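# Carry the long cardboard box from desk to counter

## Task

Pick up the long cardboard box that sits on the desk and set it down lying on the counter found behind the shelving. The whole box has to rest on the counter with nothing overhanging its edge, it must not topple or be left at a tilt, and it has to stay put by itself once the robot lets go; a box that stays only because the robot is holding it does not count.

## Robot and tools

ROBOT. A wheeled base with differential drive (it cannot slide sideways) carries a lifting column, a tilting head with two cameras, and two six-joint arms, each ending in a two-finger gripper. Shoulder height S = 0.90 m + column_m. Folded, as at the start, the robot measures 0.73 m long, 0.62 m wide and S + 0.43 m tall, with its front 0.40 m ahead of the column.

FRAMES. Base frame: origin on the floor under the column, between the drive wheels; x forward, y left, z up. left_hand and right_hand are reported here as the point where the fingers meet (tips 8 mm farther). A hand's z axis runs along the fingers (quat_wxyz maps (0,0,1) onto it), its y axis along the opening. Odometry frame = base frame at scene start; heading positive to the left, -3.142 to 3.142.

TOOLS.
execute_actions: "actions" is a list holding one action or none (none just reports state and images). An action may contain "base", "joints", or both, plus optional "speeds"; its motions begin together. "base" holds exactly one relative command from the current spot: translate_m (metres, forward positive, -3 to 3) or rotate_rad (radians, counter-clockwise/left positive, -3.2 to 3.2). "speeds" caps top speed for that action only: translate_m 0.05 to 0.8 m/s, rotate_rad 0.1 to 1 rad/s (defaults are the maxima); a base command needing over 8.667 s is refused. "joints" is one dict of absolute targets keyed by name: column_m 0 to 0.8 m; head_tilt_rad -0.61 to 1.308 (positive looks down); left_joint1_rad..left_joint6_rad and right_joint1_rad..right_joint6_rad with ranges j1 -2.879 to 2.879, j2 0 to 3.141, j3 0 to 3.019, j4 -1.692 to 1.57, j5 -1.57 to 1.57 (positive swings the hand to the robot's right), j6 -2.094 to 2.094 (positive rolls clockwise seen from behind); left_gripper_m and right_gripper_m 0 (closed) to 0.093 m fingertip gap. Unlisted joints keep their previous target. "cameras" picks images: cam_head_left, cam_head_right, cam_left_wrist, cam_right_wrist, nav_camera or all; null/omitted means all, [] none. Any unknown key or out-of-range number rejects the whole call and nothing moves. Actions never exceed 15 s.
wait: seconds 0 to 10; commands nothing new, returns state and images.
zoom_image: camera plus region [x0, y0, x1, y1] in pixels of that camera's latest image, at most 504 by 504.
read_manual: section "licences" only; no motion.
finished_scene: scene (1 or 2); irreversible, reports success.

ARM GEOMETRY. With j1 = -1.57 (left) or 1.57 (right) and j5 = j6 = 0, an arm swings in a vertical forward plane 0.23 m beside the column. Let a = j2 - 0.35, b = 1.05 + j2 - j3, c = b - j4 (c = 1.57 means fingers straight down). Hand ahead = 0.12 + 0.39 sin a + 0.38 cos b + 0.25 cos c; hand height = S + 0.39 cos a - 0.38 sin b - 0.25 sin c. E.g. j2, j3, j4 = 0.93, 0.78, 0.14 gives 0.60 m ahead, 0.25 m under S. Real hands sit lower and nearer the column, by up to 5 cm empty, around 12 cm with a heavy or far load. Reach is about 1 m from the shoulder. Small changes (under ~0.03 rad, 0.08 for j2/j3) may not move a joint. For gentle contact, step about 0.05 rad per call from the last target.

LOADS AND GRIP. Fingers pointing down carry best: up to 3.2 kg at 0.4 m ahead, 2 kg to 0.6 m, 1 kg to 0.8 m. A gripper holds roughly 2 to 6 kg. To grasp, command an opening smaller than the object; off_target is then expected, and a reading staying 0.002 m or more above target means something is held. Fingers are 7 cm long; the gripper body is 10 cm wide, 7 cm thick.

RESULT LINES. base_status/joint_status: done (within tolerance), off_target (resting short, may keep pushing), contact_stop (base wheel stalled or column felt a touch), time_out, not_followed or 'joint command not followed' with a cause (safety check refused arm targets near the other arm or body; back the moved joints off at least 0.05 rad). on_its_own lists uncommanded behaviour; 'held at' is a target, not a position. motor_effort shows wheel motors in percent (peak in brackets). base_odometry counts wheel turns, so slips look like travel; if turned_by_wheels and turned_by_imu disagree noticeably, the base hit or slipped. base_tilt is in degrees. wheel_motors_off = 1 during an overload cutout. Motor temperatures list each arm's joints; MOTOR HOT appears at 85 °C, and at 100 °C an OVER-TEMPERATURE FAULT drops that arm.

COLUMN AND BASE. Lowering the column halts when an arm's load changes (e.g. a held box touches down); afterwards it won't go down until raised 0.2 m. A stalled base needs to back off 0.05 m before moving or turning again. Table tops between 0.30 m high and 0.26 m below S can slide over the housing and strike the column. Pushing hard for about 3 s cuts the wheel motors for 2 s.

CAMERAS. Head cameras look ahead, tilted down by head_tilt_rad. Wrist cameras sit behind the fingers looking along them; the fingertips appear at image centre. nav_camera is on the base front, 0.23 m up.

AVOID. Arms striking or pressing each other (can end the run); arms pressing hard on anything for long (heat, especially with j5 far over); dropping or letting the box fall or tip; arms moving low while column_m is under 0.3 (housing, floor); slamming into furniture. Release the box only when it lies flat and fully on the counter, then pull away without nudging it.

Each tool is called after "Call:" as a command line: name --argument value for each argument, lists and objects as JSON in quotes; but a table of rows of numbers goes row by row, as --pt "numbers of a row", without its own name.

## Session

Call:
execute_actions --actions '[]'

Scene clock: 0.00 s.
Motor temperatures (°C, as the motors report them): left_arm=[27 28 26 27 28 25] | right_arm=[27 25 25 27 25 26]
base_odometry: x=+0.000 y=+0.000 heading=+0.000 (m, m, rad; odometry frame)
turned_by_wheels: +0.000 (rad since the last result)
turned_by_imu: +0.000 (rad since the last result)
base_tilt: forward=+0.2 right=-0.7 (deg)
base_status: not commanded
joint_positions: column_m=+0.555 head_tilt_rad=+0.868 left_joint1_rad=-1.556 left_joint2_rad=+0.921 left_joint3_rad=+0.436 left_joint4_rad=-0.904 left_joint5_rad=-0.015 left_joint6_rad=-0.061 left_gripper_m=+0.094 right_joint1_rad=+1.585 right_joint2_rad=+0.899 right_joint3_rad=+0.397 right_joint4_rad=-0.958 right_joint5_rad=-0.025 right_joint6_rad=-0.060 right_gripper_m=+0.095
joint_status: not commanded
wheel_motors_off: 0
motor_effort: left_wheel=-1 right_wheel=+6 (%)
left_hand: x=+0.1606 y=+0.2305 z=+1.2395 quat_wxyz=(+0.419, +0.031, -0.907, -0.024) (m; base frame)
right_hand: x=+0.1363 y=-0.2182 z=+1.2575 quat_wxyz=(+0.450, +0.027, -0.892, -0.029) (m; base frame)
pictures: cam_head_left, cam_head_right, cam_left_wrist, cam_right_wrist, nav_camera
Images, in order (width x height): cam_head_left 504x504, cam_head_right 504x504, cam_left_wrist 616x616, cam_right_wrist 616x616, nav_camera 504x504.

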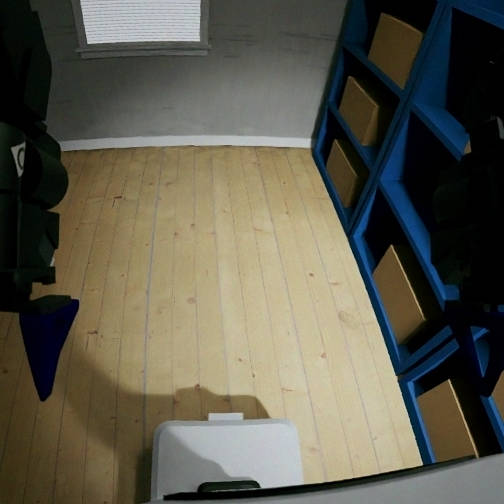

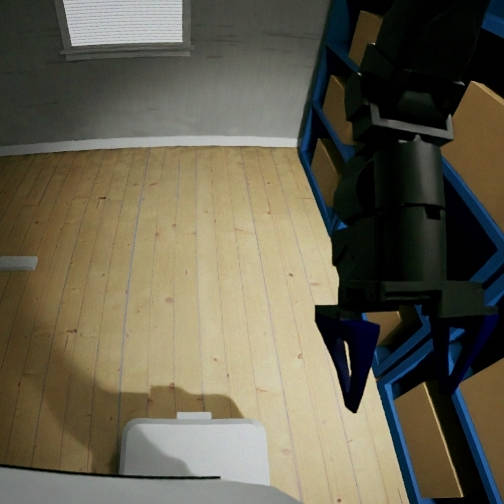

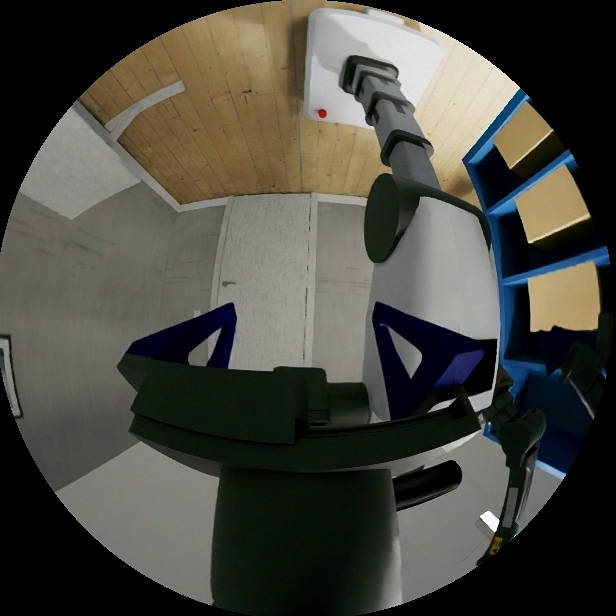

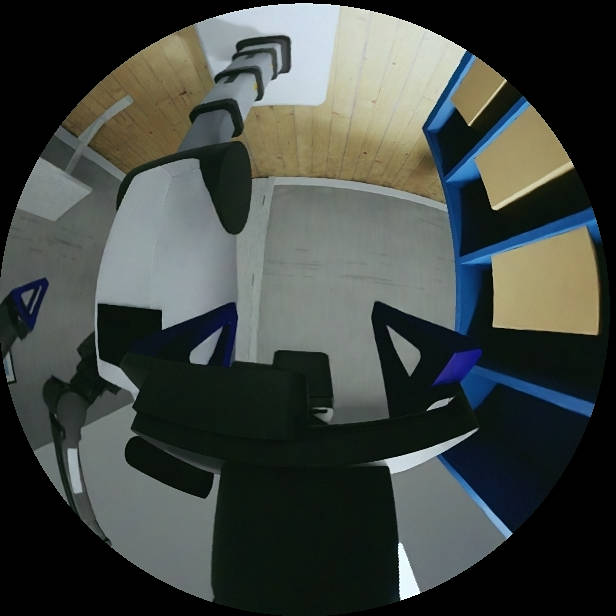

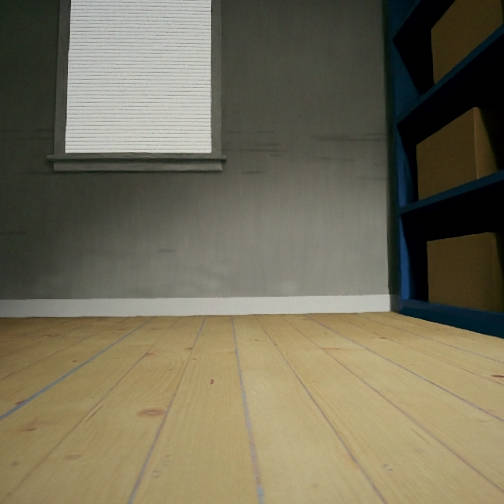

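Mirror layout; room rotated about +0.07.

Call:
execute_actions --actions '[{"base":{"rotate_rad":1.4},"joints":{"head_tilt_rad":0.6,"column_m":0.4}}]' --cameras '["cam_head_left","cam_head_right","nav_camera"]'

Scene clock: 5.47 s.
Motor temperatures (°C, as the motors report them): left_arm=[27 28 26 27 28 25] | right_arm=[27 25 25 27 25 26]
base_odometry: x=+0.000 y=+0.000 heading=+1.399 (m, m, rad; odometry frame)
turned_by_wheels: +1.399 (rad since the last result)
turned_by_imu: +1.395 (rad since the last result)
base_tilt: forward=+0.2 right=-0.6 (deg)
base_status: done
joint_positions: column_m=+0.400 head_tilt_rad=+0.617 left_joint1_rad=-1.556 left_joint2_rad=+0.921 left_joint3_rad=+0.436 left_joint4_rad=-0.904 left_joint5_rad=-0.015 left_joint6_rad=-0.061 left_gripper_m=+0.094 right_joint1_rad=+1.585 right_joint2_rad=+0.899 right_joint3_rad=+0.397 right_joint4_rad=-0.958 right_joint5_rad=-0.025 right_joint6_rad=-0.060 right_gripper_m=+0.095
joint_status: all done
wheel_motors_off: 0
motor_effort: left_wheel=-3(29) right_wheel=+2(39) (%)
left_hand: x=+0.1606 y=+0.2305 z=+1.0844 quat_wxyz=(+0.419, +0.031, -0.907, -0.024) (m; base frame)
right_hand: x=+0.1363 y=-0.2182 z=+1.1023 quat_wxyz=(+0.450, +0.027, -0.892, -0.029) (m; base frame)
pictures: cam_head_left, cam_head_right, nav_camera
Images, in order (width x height): cam_head_left 504x504, cam_head_right 504x504, nav_camera 504x504.

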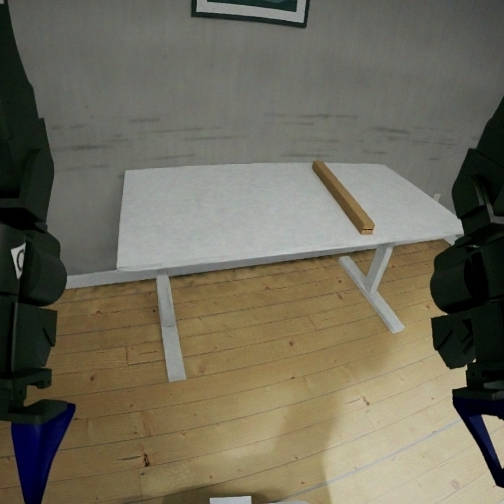

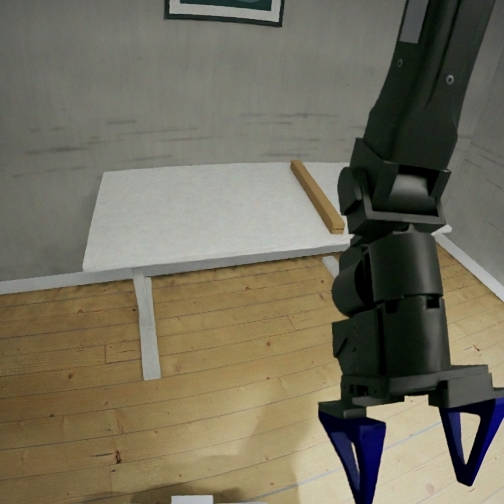

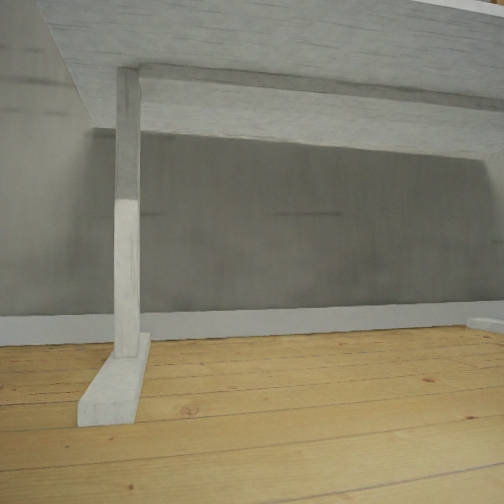

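Call:
execute_actions --actions '[{"base":{"rotate_rad":-0.72},"joints":{"column_m":0.33,"head_tilt_rad":0.7}}]' --cameras '[]'

Call:
execute_actions --actions '[{"base":{"translate_m":0.555}}]' --cameras '[]'

Call:
execute_actions --actions '[{"base":{"rotate_rad":0.96},"joints":{"right_joint1_rad":1.57,"right_joint2_rad":1.2,"right_joint3_rad":1.55,"right_joint4_rad":-0.87,"right_joint5_rad":0,"right_joint6_rad":0}}]' --cameras '["cam_head_left","cam_head_right","cam_right_wrist"]'

Scene clock: 14.83 s.
Motor temperatures (°C, as the motors report them): left_arm=[27 28 26 27 28 25] | right_arm=[27 25 25 27 25 26]
base_odometry: x=+0.000 y=+0.000 heading=+0.680 (m, m, rad; odometry frame)
turned_by_wheels: -0.719 (rad since the last result)
turned_by_imu: -0.717 (rad since the last result)
base_tilt: forward=+0.2 right=-0.6 (deg)
base_status: done
joint_positions: column_m=+0.330 head_tilt_rad=+0.703 left_joint1_rad=-1.556 left_joint2_rad=+0.921 left_joint3_rad=+0.436 left_joint4_rad=-0.904 left_joint5_rad=-0.015 left_joint6_rad=-0.061 left_gripper_m=+0.094 right_joint1_rad=+1.585 right_joint2_rad=+0.899 right_joint3_rad=+0.397 right_joint4_rad=-0.958 right_joint5_rad=-0.025 right_joint6_rad=-0.060 right_gripper_m=+0.095
joint_status: all done
wheel_motors_off: 0
motor_effort: left_wheel=+2(19) right_wheel=-4(27) (%)
left_hand: x=+0.1606 y=+0.2305 z=+1.0144 quat_wxyz=(+0.419, +0.031, -0.907, -0.024) (m; base frame)
right_hand: x=+0.1363 y=-0.2182 z=+1.0323 quat_wxyz=(+0.450, +0.027, -0.892, -0.029) (m; base frame)
pictures: none
No camera images: the call's "cameras" was empty. Leave "cameras" out to get every camera's image.

Scene clock: 17.40 s.
Motor temperatures (°C, as the motors report them): left_arm=[27 28 26 27 28 25] | right_arm=[27 25 25 27 25 26]
base_odometry: x=+0.431 y=+0.349 heading=+0.681 (m, m, rad; odometry frame)
turned_by_wheels: +0.001 (rad since the last result)
turned_by_imu: +0.002 (rad since the last result)
base_tilt: forward=+0.2 right=-0.7 (deg)
base_status: done
joint_positions: column_m=+0.330 head_tilt_rad=+0.703 left_joint1_rad=-1.556 left_joint2_rad=+0.921 left_joint3_rad=+0.437 left_joint4_rad=-0.904 left_joint5_rad=-0.015 left_joint6_rad=-0.061 left_gripper_m=+0.094 right_joint1_rad=+1.585 right_joint2_rad=+0.898 right_joint3_rad=+0.398 right_joint4_rad=-0.958 right_joint5_rad=-0.025 right_joint6_rad=-0.060 right_gripper_m=+0.095
joint_status: not commanded
wheel_motors_off: 0
motor_effort: left_wheel=+1(41) right_wheel=-2(48) (%)
left_hand: x=+0.1612 y=+0.2305 z=+1.0142 quat_wxyz=(+0.418, +0.031, -0.908, -0.024) (m; base frame)
right_hand: x=+0.1368 y=-0.2182 z=+1.0322 quat_wxyz=(+0.450, +0.027, -0.892, -0.029) (m; base frame)
pictures: none
No camera images: the call's "cameras" was empty. Leave "cameras" out to get every camera's image.

Scene clock: 19.77 s.
Motor temperatures (°C, as the motors report them): left_arm=[27 28 26 27 28 25] | right_arm=[27 25 26 27 25 26]
base_odometry: x=+0.431 y=+0.349 heading=+1.640 (m, m, rad; odometry frame)
turned_by_wheels: +0.959 (rad since the last result)
turned_by_imu: +0.956 (rad since the last result)
base_tilt: forward=+0.2 right=-0.7 (deg)
base_status: done
joint_positions: column_m=+0.330 head_tilt_rad=+0.703 left_joint1_rad=-1.556 left_joint2_rad=+0.921 left_joint3_rad=+0.437 left_joint4_rad=-0.904 left_joint5_rad=-0.015 left_joint6_rad=-0.061 left_gripper_m=+0.094 right_joint1_rad=+1.567 right_joint2_rad=+1.192 right_joint3_rad=+1.538 right_joint4_rad=-0.875 right_joint5_rad=-0.001 right_joint6_rad=-0.012 right_gripper_m=+0.095
joint_status: all done
wheel_motors_off: 0
motor_effort: left_wheel=-3(39) right_wheel=+2(35) (%)
left_hand: x=+0.1612 y=+0.2305 z=+1.0142 quat_wxyz=(+0.418, +0.031, -0.908, -0.024) (m; base frame)
right_hand: x=+0.7023 y=-0.2275 z=+0.9950 quat_wxyz=(+0.003, +0.005, -1.000, +0.001) (m; base frame)
pictures: cam_head_left, cam_head_right, cam_right_wrist
Images, in order (width x height): cam_head_left 504x504, cam_head_right 504x504, cam_right_wrist 616x616.

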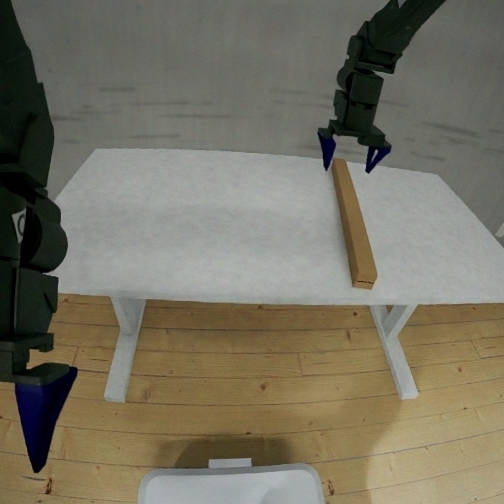

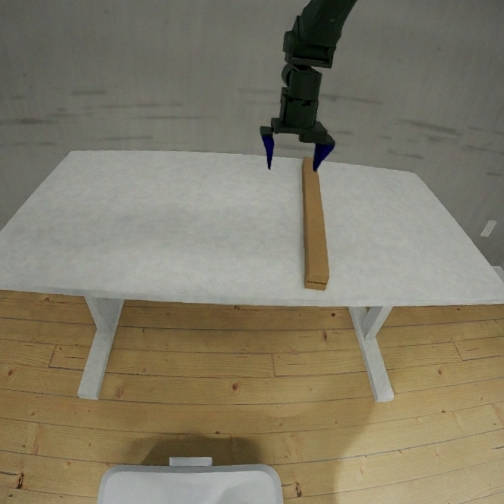

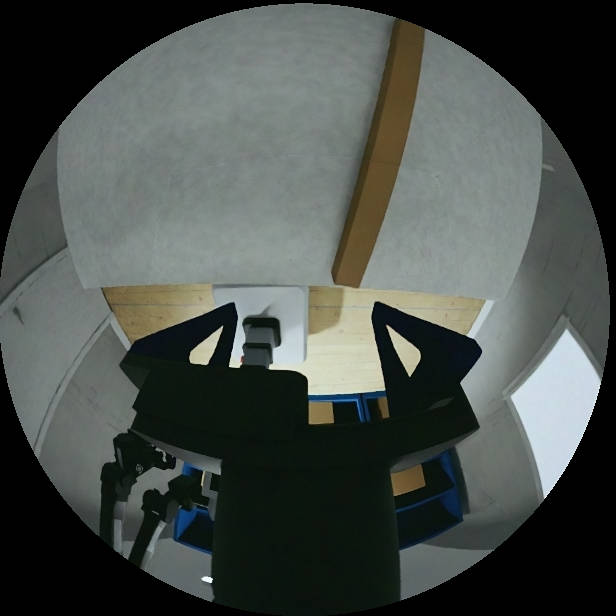

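Call:
execute_actions --actions '[{"base":{"rotate_rad":-0.15},"joints":{"right_joint6_rad":0.06,"column_m":0.26}}]' --cameras '[]'

Call:
execute_actions --actions '[{"base":{"translate_m":0.25},"joints":{"column_m":0.19}}]' --cameras '["cam_head_right","cam_right_wrist"]'

Scene clock: 28.83 s.
Motor temperatures (°C, as the motors report them): left_arm=[27 28 26 27 28 25] | right_arm=[27 26 27 27 25 26]
base_odometry: x=+0.431 y=+0.349 heading=+1.491 (m, m, rad; odometry frame)
turned_by_wheels: -0.149 (rad since the last result)
turned_by_imu: -0.148 (rad since the last result)
base_tilt: forward=+0.2 right=-0.7 (deg)
base_status: done
joint_positions: column_m=+0.260 head_tilt_rad=+0.703 left_joint1_rad=-1.556 left_joint2_rad=+0.921 left_joint3_rad=+0.437 left_joint4_rad=-0.904 left_joint5_rad=-0.015 left_joint6_rad=-0.061 left_gripper_m=+0.094 right_joint1_rad=+1.567 right_joint2_rad=+1.193 right_joint3_rad=+1.538 right_joint4_rad=-0.875 right_joint5_rad=-0.001 right_joint6_rad=+0.046 right_gripper_m=+0.095
joint_status: all done
wheel_motors_off: 0
motor_effort: left_wheel=+4(21) right_wheel=-6(24) (%)
left_hand: x=+0.1612 y=+0.2305 z=+0.9442 quat_wxyz=(+0.418, +0.031, -0.908, -0.024) (m; base frame)
right_hand: x=+0.7022 y=-0.2273 z=+0.9248 quat_wxyz=(+0.003, -0.024, -1.000, +0.001) (m; base frame)
pictures: none
No camera images: the call's "cameras" was empty. Leave "cameras" out to get every camera's image.

Scene clock: 30.70 s.
Motor temperatures (°C, as the motors report them): left_arm=[27 28 26 27 28 25] | right_arm=[27 26 27 27 25 26]
base_odometry: x=+0.451 y=+0.598 heading=+1.492 (m, m, rad; odometry frame)
turned_by_wheels: +0.001 (rad since the last result)
turned_by_imu: +0.002 (rad since the last result)
base_tilt: forward=+0.2 right=-0.7 (deg)
base_status: done
joint_positions: column_m=+0.190 head_tilt_rad=+0.703 left_joint1_rad=-1.556 left_joint2_rad=+0.921 left_joint3_rad=+0.438 left_joint4_rad=-0.904 left_joint5_rad=-0.015 left_joint6_rad=-0.061 left_gripper_m=+0.094 right_joint1_rad=+1.567 right_joint2_rad=+1.193 right_joint3_rad=+1.538 right_joint4_rad=-0.875 right_joint5_rad=-0.001 right_joint6_rad=+0.046 right_gripper_m=+0.095
joint_status: all done
wheel_motors_off: 0
motor_effort: left_wheel=+0(41) right_wheel=-1(49) (%)
left_hand: x=+0.1616 y=+0.2305 z=+0.8741 quat_wxyz=(+0.418, +0.031, -0.908, -0.024) (m; base frame)
right_hand: x=+0.7022 y=-0.2273 z=+0.8546 quat_wxyz=(+0.003, -0.024, -1.000, +0.001) (m; base frame)
pictures: cam_head_right, cam_right_wrist
Images, in order (width x height): cam_head_right 504x504, cam_right_wrist 616x616.

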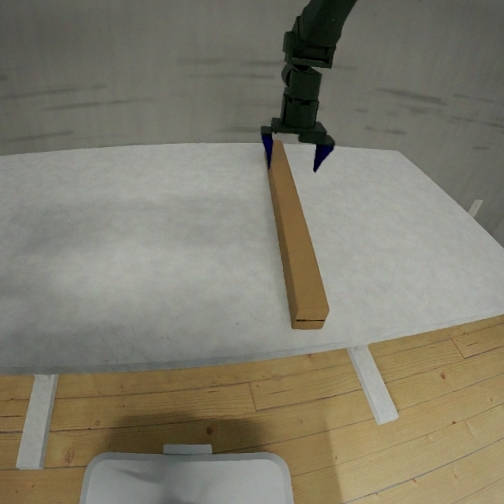

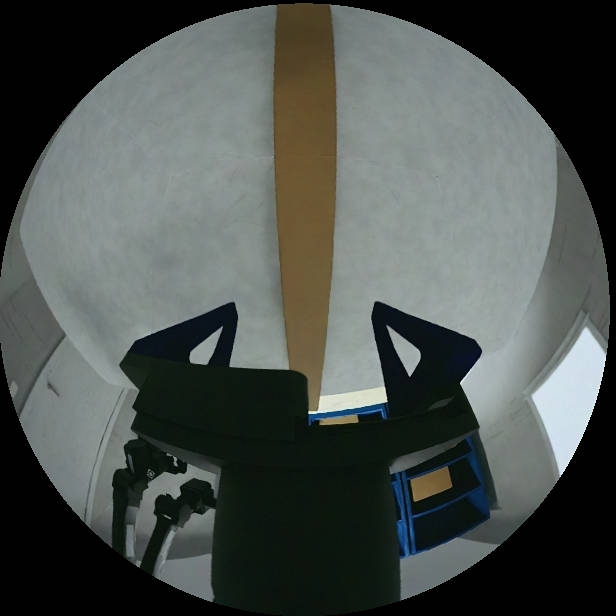

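Call:
execute_actions --actions '[{"joints":{"column_m":0.07,"left_joint4_rad":-1.05}}]' --cameras '["cam_right_wrist"]'

Call:
execute_actions --actions '[{"joints":{"right_gripper_m":0.02}}]' --cameras '[]'

Call:
execute_actions --actions '[{"joints":{"column_m":0.14}}]' --cameras '["cam_head_right","cam_right_wrist","cam_left_wrist"]'

Scene clock: 38.97 s.
Motor temperatures (°C, as the motors report them): left_arm=[27 28 26 27 28 25] | right_arm=[27 27 27 27 25 26]
base_odometry: x=+0.451 y=+0.598 heading=+1.492 (m, m, rad; odometry frame)
turned_by_wheels: +0.000 (rad since the last result)
turned_by_imu: +0.001 (rad since the last result)
base_tilt: forward=+0.2 right=-0.7 (deg)
base_status: not commanded
joint_positions: column_m=+0.070 head_tilt_rad=+0.703 left_joint1_rad=-1.556 left_joint2_rad=+0.921 left_joint3_rad=+0.438 left_joint4_rad=-1.032 left_joint5_rad=-0.015 left_joint6_rad=-0.061 left_gripper_m=+0.094 right_joint1_rad=+1.567 right_joint2_rad=+1.185 right_joint3_rad=+1.538 right_joint4_rad=-0.875 right_joint5_rad=-0.001 right_joint6_rad=+0.046 right_gripper_m=+0.095
joint_status: all done
wheel_motors_off: 0
motor_effort: left_wheel=+3(1) right_wheel=-6(1) (%)
left_hand: x=+0.1428 y=+0.2301 z=+0.7792 quat_wxyz=(+0.475, +0.030, -0.879, -0.025) (m; base frame)
right_hand: x=+0.7040 y=-0.2272 z=+0.7390 quat_wxyz=(-0.001, -0.024, -1.000, +0.001) (m; base frame)
pictures: cam_right_wrist
Images, in order (width x height): cam_right_wrist 616x616.

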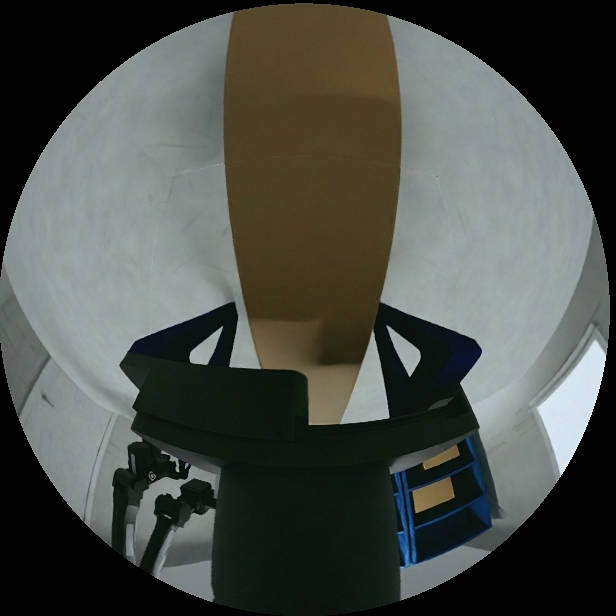

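Scene clock: 39.63 s.
Motor temperatures (°C, as the motors report them): left_arm=[27 28 26 27 28 25] | right_arm=[27 27 27 27 25 26]
base_odometry: x=+0.451 y=+0.598 heading=+1.492 (m, m, rad; odometry frame)
turned_by_wheels: +0.000 (rad since the last result)
turned_by_imu: +0.000 (rad since the last result)
base_tilt: forward=+0.2 right=-0.6 (deg)
base_status: not commanded
joint_positions: column_m=+0.070 head_tilt_rad=+0.703 left_joint1_rad=-1.556 left_joint2_rad=+0.921 left_joint3_rad=+0.438 left_joint4_rad=-1.032 left_joint5_rad=-0.015 left_joint6_rad=-0.061 left_gripper_m=+0.094 right_joint1_rad=+1.567 right_joint2_rad=+1.185 right_joint3_rad=+1.538 right_joint4_rad=-0.875 right_joint5_rad=-0.003 right_joint6_rad=+0.050 right_gripper_m=+0.049
joint_status: right_gripper_m off_target (ended at +0.049, target +0.020)
wheel_motors_off: 0
motor_effort: left_wheel=+3(3) right_wheel=-3(4) (%)
left_hand: x=+0.1428 y=+0.2301 z=+0.7792 quat_wxyz=(+0.475, +0.030, -0.879, -0.025) (m; base frame)
right_hand: x=+0.7040 y=-0.2269 z=+0.7390 quat_wxyz=(-0.001, -0.026, -1.000, +0.000) (m; base frame)
pictures: none
No camera images: the call's "cameras" was empty. Leave "cameras" out to get every camera's image.

Scene clock: 41.13 s.
Motor temperatures (°C, as the motors report them): left_arm=[27 28 26 27 28 25] | right_arm=[27 27 27 27 25 26]
base_odometry: x=+0.451 y=+0.598 heading=+1.492 (m, m, rad; odometry frame)
turned_by_wheels: +0.000 (rad since the last result)
turned_by_imu: +0.000 (rad since the last result)
base_tilt: forward=+0.2 right=-0.6 (deg)
base_status: not commanded
joint_positions: column_m=+0.140 head_tilt_rad=+0.703 left_joint1_rad=-1.556 left_joint2_rad=+0.921 left_joint3_rad=+0.438 left_joint4_rad=-1.032 left_joint5_rad=-0.015 left_joint6_rad=-0.061 left_gripper_m=+0.094 right_joint1_rad=+1.567 right_joint2_rad=+1.194 right_joint3_rad=+1.538 right_joint4_rad=-0.875 right_joint5_rad=-0.003 right_joint6_rad=+0.050 right_gripper_m=+0.049
joint_status: all done
wheel_motors_off: 0
motor_effort: left_wheel=+2(3) right_wheel=-1(4) (%)
left_hand: x=+0.1428 y=+0.2301 z=+0.8490 quat_wxyz=(+0.475, +0.030, -0.879, -0.025) (m; base frame)
right_hand: x=+0.7019 y=-0.2269 z=+0.8037 quat_wxyz=(+0.004, -0.026, -1.000, +0.000) (m; base frame)
pictures: cam_head_right, cam_left_wrist, cam_right_wrist
Images, in order (width x height): cam_head_right 504x504, cam_left_wrist 616x616, cam_right_wrist 616x616.

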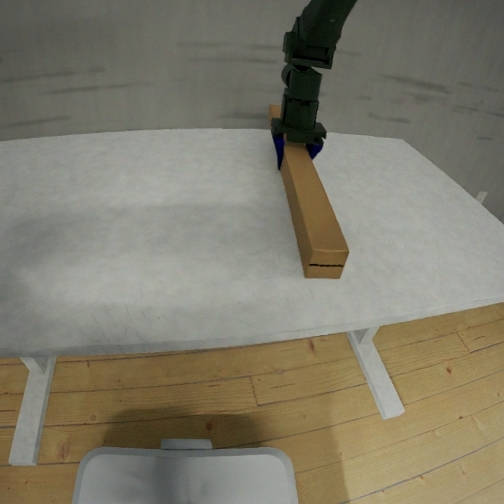

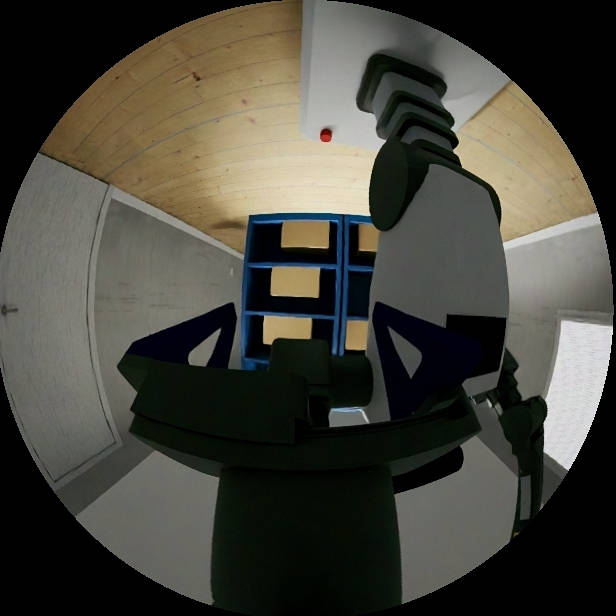

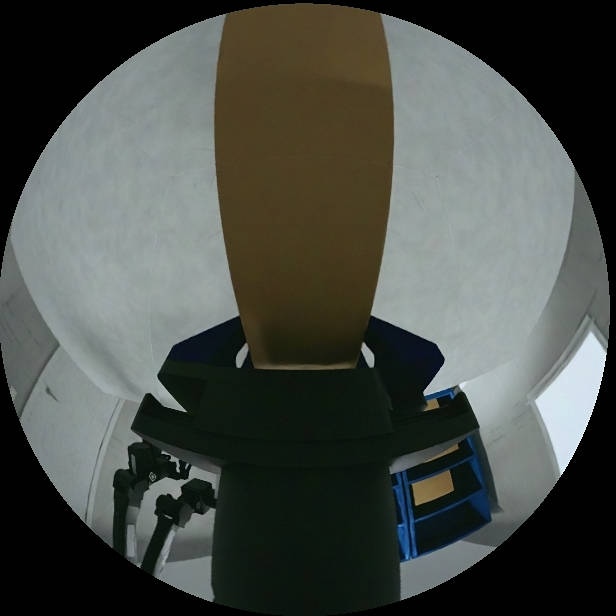

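Call:
execute_actions --actions '[{"base":{"translate_m":-0.45},"joints":{"column_m":0.3},"speeds":{"translate_m":0.5}}]' --cameras '[]'

Call:
execute_actions --actions '[{"base":{"rotate_rad":-1.5},"joints":{"head_tilt_rad":0.5,"column_m":0.46},"speeds":{"rotate_rad":0.7}}]' --cameras '["cam_head_left","cam_left_wrist"]'

Call:
execute_actions --actions '[{"base":{"translate_m":-1.15},"speeds":{"translate_m":0.6}}]' --cameras '["cam_head_left","cam_left_wrist"]'

Scene clock: 52.73 s.
Motor temperatures (°C, as the motors report them): left_arm=[27 28 26 27 28 25] | right_arm=[27 28 28 27 25 26]
base_odometry: x=+0.416 y=+0.150 heading=+1.493 (m, m, rad; odometry frame)
turned_by_wheels: +0.001 (rad since the last result)
turned_by_imu: +0.002 (rad since the last result)
base_tilt: forward=+0.2 right=-0.7 (deg)
base_status: done
joint_positions: column_m=+0.300 head_tilt_rad=+0.703 left_joint1_rad=-1.556 left_joint2_rad=+0.921 left_joint3_rad=+0.435 left_joint4_rad=-1.032 left_joint5_rad=-0.015 left_joint6_rad=-0.061 left_gripper_m=+0.094 right_joint1_rad=+1.567 right_joint2_rad=+1.196 right_joint3_rad=+1.538 right_joint4_rad=-0.875 right_joint5_rad=-0.003 right_joint6_rad=+0.050 right_gripper_m=+0.049
joint_status: all done
wheel_motors_off: 0
motor_effort: left_wheel=+2(31) right_wheel=-2(37) (%)
left_hand: x=+0.1414 y=+0.2300 z=+1.0095 quat_wxyz=(+0.476, +0.030, -0.879, -0.025) (m; base frame)
right_hand: x=+0.7016 y=-0.2269 z=+0.9629 quat_wxyz=(+0.004, -0.026, -1.000, +0.000) (m; base frame)
pictures: none
No camera images: the call's "cameras" was empty. Leave "cameras" out to get every camera's image.

Scene clock: 56.10 s.
Motor temperatures (°C, as the motors report them): left_arm=[27 28 26 27 28 25] | right_arm=[27 28 28 27 25 26]
base_odometry: x=+0.416 y=+0.150 heading=-0.006 (m, m, rad; odometry frame)
turned_by_wheels: -1.499 (rad since the last result)
turned_by_imu: -1.493 (rad since the last result)
base_tilt: forward=+0.2 right=-0.7 (deg)
base_status: done
joint_positions: column_m=+0.460 head_tilt_rad=+0.518 left_joint1_rad=-1.556 left_joint2_rad=+0.921 left_joint3_rad=+0.435 left_joint4_rad=-1.032 left_joint5_rad=-0.015 left_joint6_rad=-0.061 left_gripper_m=+0.094 right_joint1_rad=+1.567 right_joint2_rad=+1.196 right_joint3_rad=+1.538 right_joint4_rad=-0.875 right_joint5_rad=-0.002 right_joint6_rad=+0.050 right_gripper_m=+0.049
joint_status: all done
wheel_motors_off: 0
motor_effort: left_wheel=+3(32) right_wheel=-1(43) (%)
left_hand: x=+0.1414 y=+0.2300 z=+1.1695 quat_wxyz=(+0.476, +0.030, -0.879, -0.025) (m; base frame)
right_hand: x=+0.7014 y=-0.2269 z=+1.1224 quat_wxyz=(+0.005, -0.026, -1.000, +0.001) (m; base frame)
pictures: cam_head_left, cam_left_wrist
Images, in order (width x height): cam_head_left 504x504, cam_left_wrist 616x616.

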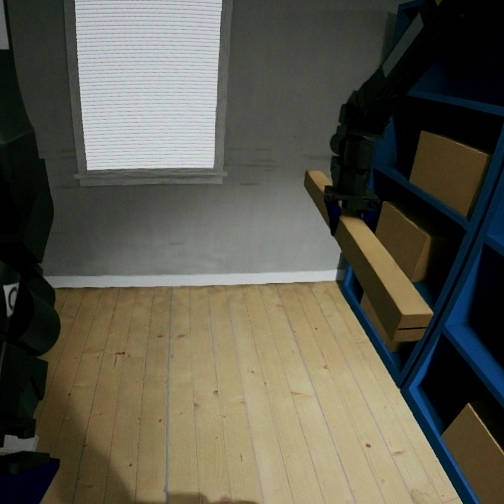

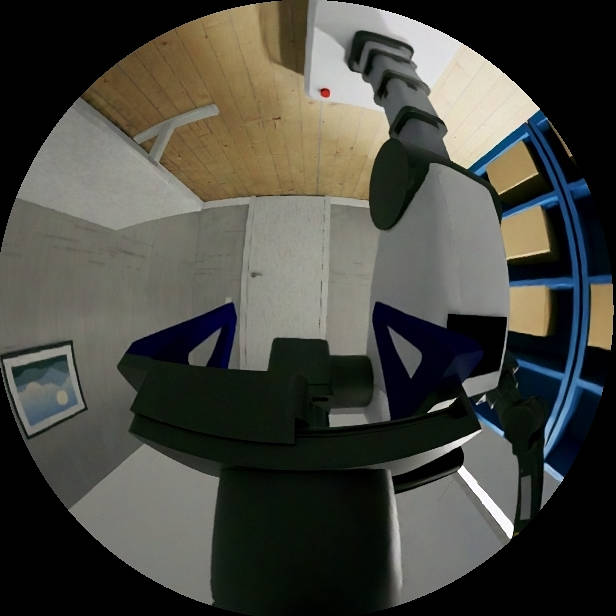

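Scene clock: 59.80 s.
Motor temperatures (°C, as the motors report them): left_arm=[27 28 26 27 28 25] | right_arm=[27 28 28 27 25 26]
base_odometry: x=-0.734 y=+0.157 heading=-0.006 (m, m, rad; odometry frame)
turned_by_wheels: +0.000 (rad since the last result)
turned_by_imu: -0.001 (rad since the last result)
base_tilt: forward=+0.1 right=-0.7 (deg)
base_status: done
joint_positions: column_m=+0.460 head_tilt_rad=+0.518 left_joint1_rad=-1.556 left_joint2_rad=+0.921 left_joint3_rad=+0.435 left_joint4_rad=-1.032 left_joint5_rad=-0.015 left_joint6_rad=-0.061 left_gripper_m=+0.094 right_joint1_rad=+1.567 right_joint2_rad=+1.196 right_joint3_rad=+1.538 right_joint4_rad=-0.875 right_joint5_rad=-0.002 right_joint6_rad=+0.050 right_gripper_m=+0.049
joint_status: not commanded
wheel_motors_off: 0
motor_effort: left_wheel=-1(33) right_wheel=+0(53) (%)
left_hand: x=+0.1412 y=+0.2300 z=+1.1696 quat_wxyz=(+0.476, +0.030, -0.878, -0.025) (m; base frame)
right_hand: x=+0.7014 y=-0.2269 z=+1.1224 quat_wxyz=(+0.005, -0.026, -1.000, +0.001) (m; base frame)
pictures: cam_head_left, cam_left_wrist
Images, in order (width x height): cam_head_left 504x504, cam_left_wrist 616x616.

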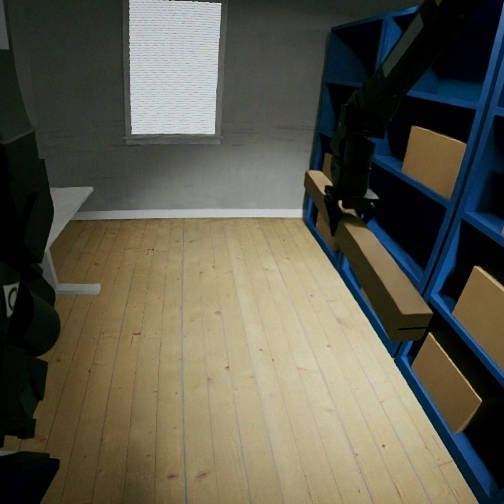

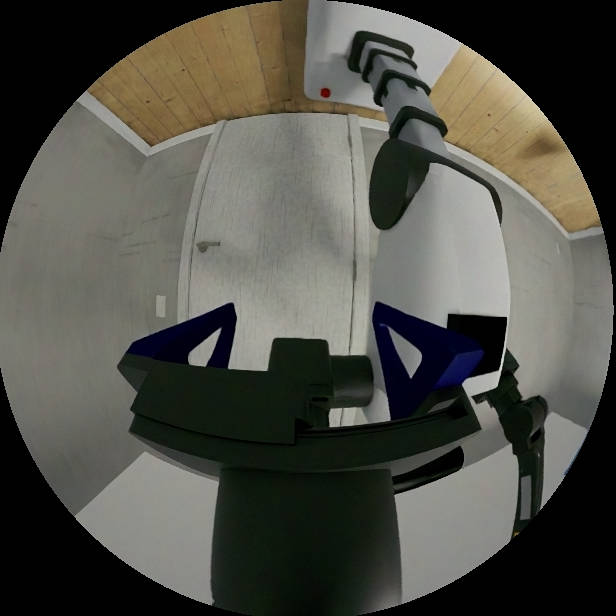

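Call:
execute_actions --actions '[{"base":{"rotate_rad":-0.6},"joints":{"right_joint2_rad":0.95,"right_joint3_rad":1.08,"right_joint4_rad":-0.65},"speeds":{"rotate_rad":0.5}}]' --cameras '["cam_head_left"]'

Call:
execute_actions --actions '[{"base":{"translate_m":-0.14}}]' --cameras '["cam_head_left","cam_right_wrist"]'

Scene clock: 73.10 s.
Motor temperatures (°C, as the motors report them): left_arm=[27 28 26 27 28 25] | right_arm=[27 28 28 27 25 26]
base_odometry: x=-0.734 y=+0.157 heading=-0.605 (m, m, rad; odometry frame)
turned_by_wheels: -0.599 (rad since the last result)
turned_by_imu: -0.594 (rad since the last result)
base_tilt: forward=+0.2 right=-0.7 (deg)
base_status: done
joint_positions: column_m=+0.460 head_tilt_rad=+0.518 left_joint1_rad=-1.556 left_joint2_rad=+0.921 left_joint3_rad=+0.435 left_joint4_rad=-1.032 left_joint5_rad=-0.015 left_joint6_rad=-0.061 left_gripper_m=+0.094 right_joint1_rad=+1.567 right_joint2_rad=+0.961 right_joint3_rad=+1.069 right_joint4_rad=-0.662 right_joint5_rad=-0.002 right_joint6_rad=+0.050 right_gripper_m=+0.049
joint_status: all done
wheel_motors_off: 0
motor_effort: left_wheel=+3(36) right_wheel=-2(43) (%)
left_hand: x=+0.1412 y=+0.2300 z=+1.1696 quat_wxyz=(+0.476, +0.030, -0.878, -0.025) (m; base frame)
right_hand: x=+0.5636 y=-0.2267 z=+1.1223 quat_wxyz=(+0.015, -0.026, -1.000, +0.001) (m; base frame)
pictures: cam_head_left
Images, in order (width x height): cam_head_left 504x504.

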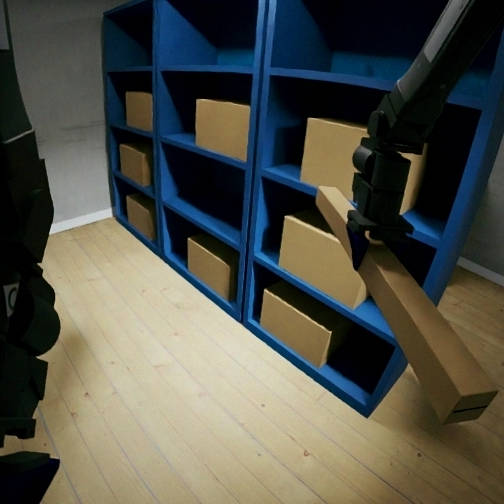

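Scene clock: 74.87 s.
Motor temperatures (°C, as the motors report them): left_arm=[27 28 26 27 28 25] | right_arm=[27 28 28 27 25 26]
base_odometry: x=-0.849 y=+0.236 heading=-0.605 (m, m, rad; odometry frame)
turned_by_wheels: +0.000 (rad since the last result)
turned_by_imu: +0.000 (rad since the last result)
base_tilt: forward=+0.2 right=-0.7 (deg)
base_status: done
joint_positions: column_m=+0.460 head_tilt_rad=+0.518 left_joint1_rad=-1.556 left_joint2_rad=+0.921 left_joint3_rad=+0.433 left_joint4_rad=-1.032 left_joint5_rad=-0.015 left_joint6_rad=-0.061 left_gripper_m=+0.094 right_joint1_rad=+1.567 right_joint2_rad=+0.959 right_joint3_rad=+1.068 right_joint4_rad=-0.661 right_joint5_rad=-0.002 right_joint6_rad=+0.050 right_gripper_m=+0.049
joint_status: not commanded
wheel_motors_off: 0
motor_effort: left_wheel=+0(31) right_wheel=+3(52) (%)
left_hand: x=+0.1403 y=+0.2300 z=+1.1700 quat_wxyz=(+0.477, +0.030, -0.878, -0.025) (m; base frame)
right_hand: x=+0.5637 y=-0.2267 z=+1.1227 quat_wxyz=(+0.015, -0.026, -1.000, +0.001) (m; base frame)
pictures: cam_head_left, cam_right_wrist
Images, in order (width x height): cam_head_left 504x504, cam_right_wrist 616x616.

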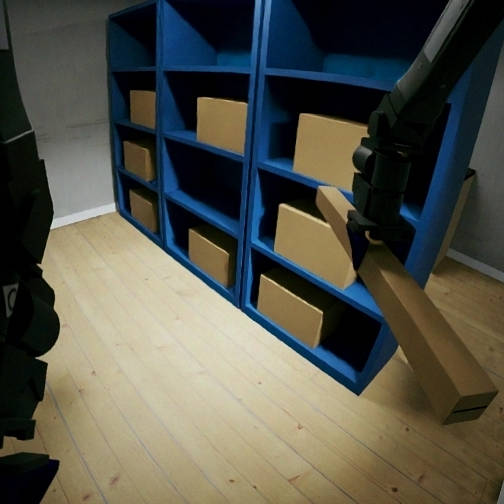

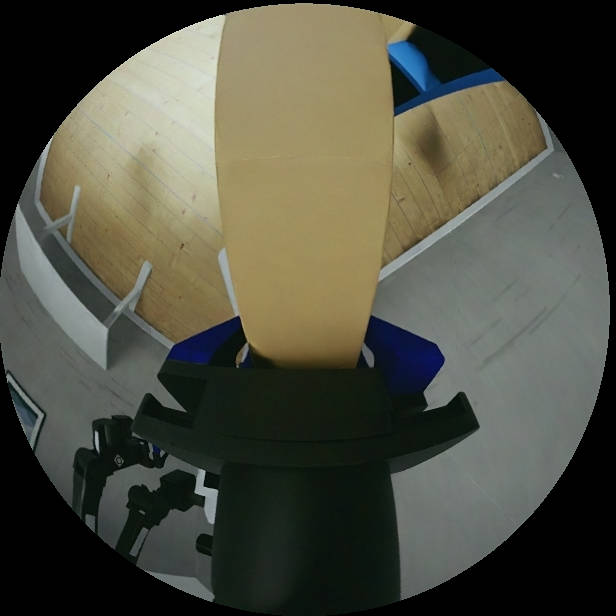

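Corner is about 1.2 m away; clear.

Call:
execute_actions --actions '[{"base":{"rotate_rad":-0.9},"speeds":{"rotate_rad":0.6}}]' --cameras '["cam_head_left","nav_camera"]'

Scene clock: 80.27 s.
Motor temperatures (°C, as the motors report them): left_arm=[27 28 26 27 28 25] | right_arm=[27 28 28 27 25 26]
base_odometry: x=-0.849 y=+0.236 heading=-1.505 (m, m, rad; odometry frame)
turned_by_wheels: -0.899 (rad since the last result)
turned_by_imu: -0.894 (rad since the last result)
base_tilt: forward=+0.2 right=-0.7 (deg)
base_status: done
joint_positions: column_m=+0.460 head_tilt_rad=+0.518 left_joint1_rad=-1.556 left_joint2_rad=+0.921 left_joint3_rad=+0.433 left_joint4_rad=-1.032 left_joint5_rad=-0.015 left_joint6_rad=-0.061 left_gripper_m=+0.094 right_joint1_rad=+1.567 right_joint2_rad=+0.959 right_joint3_rad=+1.068 right_joint4_rad=-0.661 right_joint5_rad=-0.002 right_joint6_rad=+0.050 right_gripper_m=+0.049
joint_status: not commanded
wheel_motors_off: 0
motor_effort: left_wheel=+2(34) right_wheel=-3(42) (%)
left_hand: x=+0.1403 y=+0.2300 z=+1.1700 quat_wxyz=(+0.477, +0.030, -0.878, -0.025) (m; base frame)
right_hand: x=+0.5637 y=-0.2267 z=+1.1227 quat_wxyz=(+0.015, -0.026, -1.000, +0.001) (m; base frame)
pictures: cam_head_left, nav_camera
Images, in order (width x height): cam_head_left 504x504, nav_camera 504x504.

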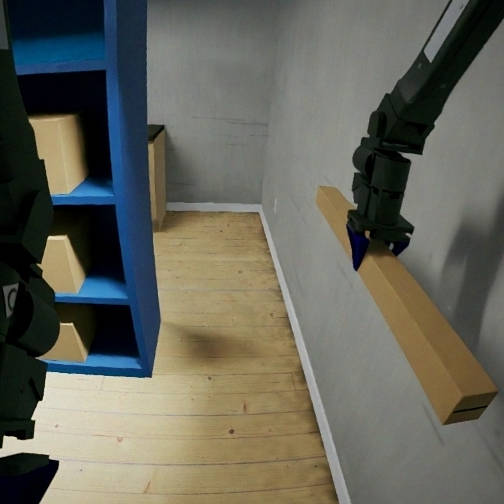

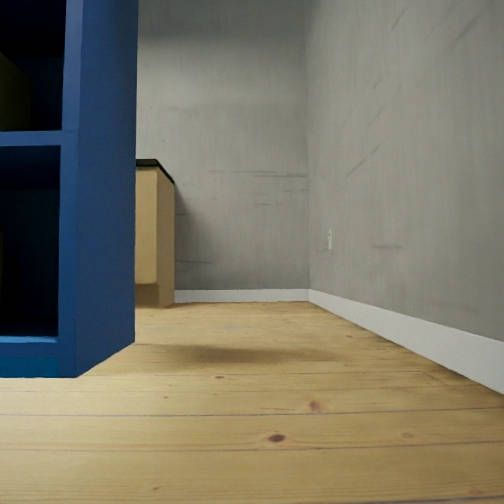

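Call:
execute_actions --actions '[{"base":{"rotate_rad":-0.025}}]' --cameras '[]'

Call:
execute_actions --actions '[{"base":{"translate_m":1.2},"speeds":{"translate_m":0.6}}]' --cameras '["cam_head_left","nav_camera"]'

Scene clock: 85.47 s.
Motor temperatures (°C, as the motors report them): left_arm=[27 28 26 27 28 25] | right_arm=[27 28 28 27 25 26]
base_odometry: x=-0.849 y=+0.236 heading=-1.529 (m, m, rad; odometry frame)
turned_by_wheels: -0.024 (rad since the last result)
turned_by_imu: -0.023 (rad since the last result)
base_tilt: forward=+0.2 right=-0.8 (deg)
base_status: done
joint_positions: column_m=+0.460 head_tilt_rad=+0.518 left_joint1_rad=-1.556 left_joint2_rad=+0.921 left_joint3_rad=+0.433 left_joint4_rad=-1.032 left_joint5_rad=-0.015 left_joint6_rad=-0.061 left_gripper_m=+0.094 right_joint1_rad=+1.567 right_joint2_rad=+0.959 right_joint3_rad=+1.068 right_joint4_rad=-0.661 right_joint5_rad=-0.002 right_joint6_rad=+0.050 right_gripper_m=+0.049
joint_status: not commanded
wheel_motors_off: 0
motor_effort: left_wheel=+3(24) right_wheel=-2(31) (%)
left_hand: x=+0.1405 y=+0.2300 z=+1.1699 quat_wxyz=(+0.477, +0.030, -0.878, -0.025) (m; base frame)
right_hand: x=+0.5637 y=-0.2267 z=+1.1227 quat_wxyz=(+0.015, -0.026, -1.000, +0.001) (m; base frame)
pictures: none
No camera images: the call's "cameras" was empty. Leave "cameras" out to get every camera's image.

Scene clock: 89.37 s.
Motor temperatures (°C, as the motors report them): left_arm=[27 28 26 27 28 25] | right_arm=[27 28 28 27 25 26]
base_odometry: x=-0.799 y=-0.963 heading=-1.529 (m, m, rad; odometry frame)
turned_by_wheels: +0.000 (rad since the last result)
turned_by_imu: +0.003 (rad since the last result)
base_tilt: forward=+0.2 right=-0.6 (deg)
base_status: done
joint_positions: column_m=+0.460 head_tilt_rad=+0.518 left_joint1_rad=-1.556 left_joint2_rad=+0.921 left_joint3_rad=+0.436 left_joint4_rad=-1.032 left_joint5_rad=-0.015 left_joint6_rad=-0.061 left_gripper_m=+0.094 right_joint1_rad=+1.567 right_joint2_rad=+0.959 right_joint3_rad=+1.068 right_joint4_rad=-0.660 right_joint5_rad=-0.002 right_joint6_rad=+0.050 right_gripper_m=+0.049
joint_status: not commanded
wheel_motors_off: 0
motor_effort: left_wheel=+0(40) right_wheel=+1(41) (%)
left_hand: x=+0.1420 y=+0.2300 z=+1.1693 quat_wxyz=(+0.476, +0.030, -0.879, -0.025) (m; base frame)
right_hand: x=+0.5640 y=-0.2267 z=+1.1227 quat_wxyz=(+0.014, -0.026, -1.000, +0.001) (m; base frame)
pictures: cam_head_left, nav_camera
Images, in order (width x height): cam_head_left 504x504, nav_camera 504x504.

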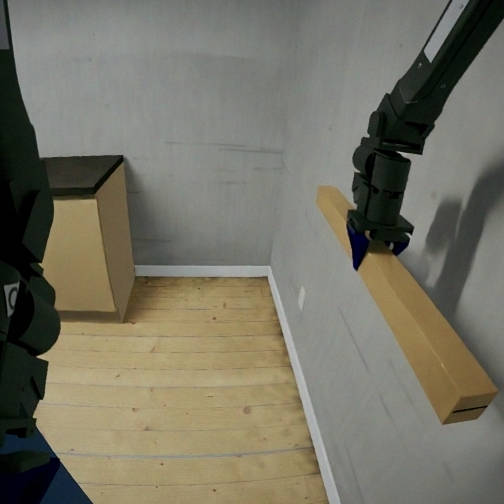

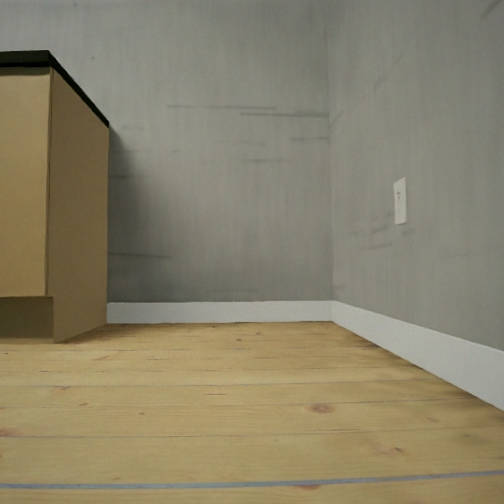

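Call:
execute_actions --actions '[{"base":{"translate_m":0.95},"joints":{"head_tilt_rad":0.75},"speeds":{"translate_m":0.6}}]' --cameras '[]'

Call:
execute_actions --actions '[{"base":{"rotate_rad":1.6},"speeds":{"rotate_rad":0.6}}]' --cameras '["cam_head_left","nav_camera"]'

Scene clock: 97.33 s.
Motor temperatures (°C, as the motors report them): left_arm=[27 28 26 27 28 25] | right_arm=[27 28 28 27 25 26]
base_odometry: x=-0.760 y=-1.912 heading=-1.529 (m, m, rad; odometry frame)
turned_by_wheels: +0.000 (rad since the last result)
turned_by_imu: +0.003 (rad since the last result)
base_tilt: forward=+0.2 right=-0.7 (deg)
base_status: done
joint_positions: column_m=+0.460 head_tilt_rad=+0.753 left_joint1_rad=-1.556 left_joint2_rad=+0.921 left_joint3_rad=+0.436 left_joint4_rad=-1.032 left_joint5_rad=-0.015 left_joint6_rad=-0.061 left_gripper_m=+0.094 right_joint1_rad=+1.567 right_joint2_rad=+0.959 right_joint3_rad=+1.068 right_joint4_rad=-0.660 right_joint5_rad=-0.002 right_joint6_rad=+0.050 right_gripper_m=+0.049
joint_status: all done
wheel_motors_off: 0
motor_effort: left_wheel=+1(27) right_wheel=-1(34) (%)
left_hand: x=+0.1420 y=+0.2300 z=+1.1693 quat_wxyz=(+0.476, +0.030, -0.879, -0.025) (m; base frame)
right_hand: x=+0.5640 y=-0.2267 z=+1.1227 quat_wxyz=(+0.014, -0.026, -1.000, +0.001) (m; base frame)
pictures: none
No camera images: the call's "cameras" was empty. Leave "cameras" out to get every camera's image.

Scene clock: 100.93 s.
Motor temperatures (°C, as the motors report them): left_arm=[27 28 26 27 28 25] | right_arm=[27 28 28 27 25 26]
base_odometry: x=-0.760 y=-1.912 heading=+0.071 (m, m, rad; odometry frame)
turned_by_wheels: +1.599 (rad since the last result)
turned_by_imu: +1.595 (rad since the last result)
base_tilt: forward=+0.2 right=-0.7 (deg)
base_status: done
joint_positions: column_m=+0.460 head_tilt_rad=+0.753 left_joint1_rad=-1.556 left_joint2_rad=+0.921 left_joint3_rad=+0.436 left_joint4_rad=-1.032 left_joint5_rad=-0.015 left_joint6_rad=-0.061 left_gripper_m=+0.094 right_joint1_rad=+1.567 right_joint2_rad=+0.959 right_joint3_rad=+1.068 right_joint4_rad=-0.660 right_joint5_rad=-0.002 right_joint6_rad=+0.050 right_gripper_m=+0.049
joint_status: not commanded
wheel_motors_off: 0
motor_effort: left_wheel=-2(32) right_wheel=+2(32) (%)
left_hand: x=+0.1420 y=+0.2300 z=+1.1693 quat_wxyz=(+0.476, +0.030, -0.879, -0.025) (m; base frame)
right_hand: x=+0.5640 y=-0.2267 z=+1.1227 quat_wxyz=(+0.014, -0.026, -1.000, +0.001) (m; base frame)
pictures: cam_head_left, nav_camera
Images, in order (width x height): cam_head_left 504x504, nav_camera 504x504.

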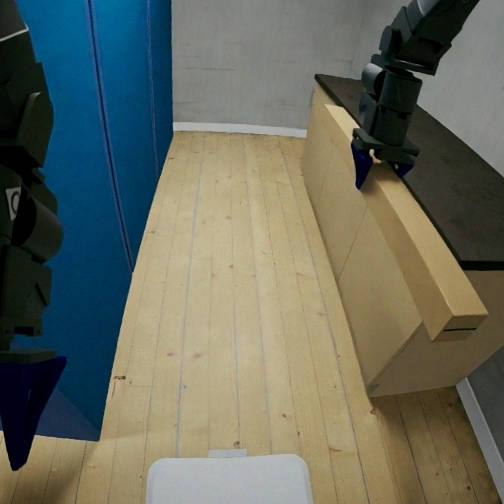

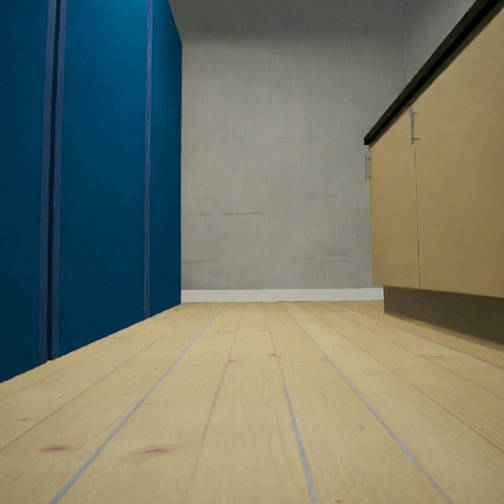

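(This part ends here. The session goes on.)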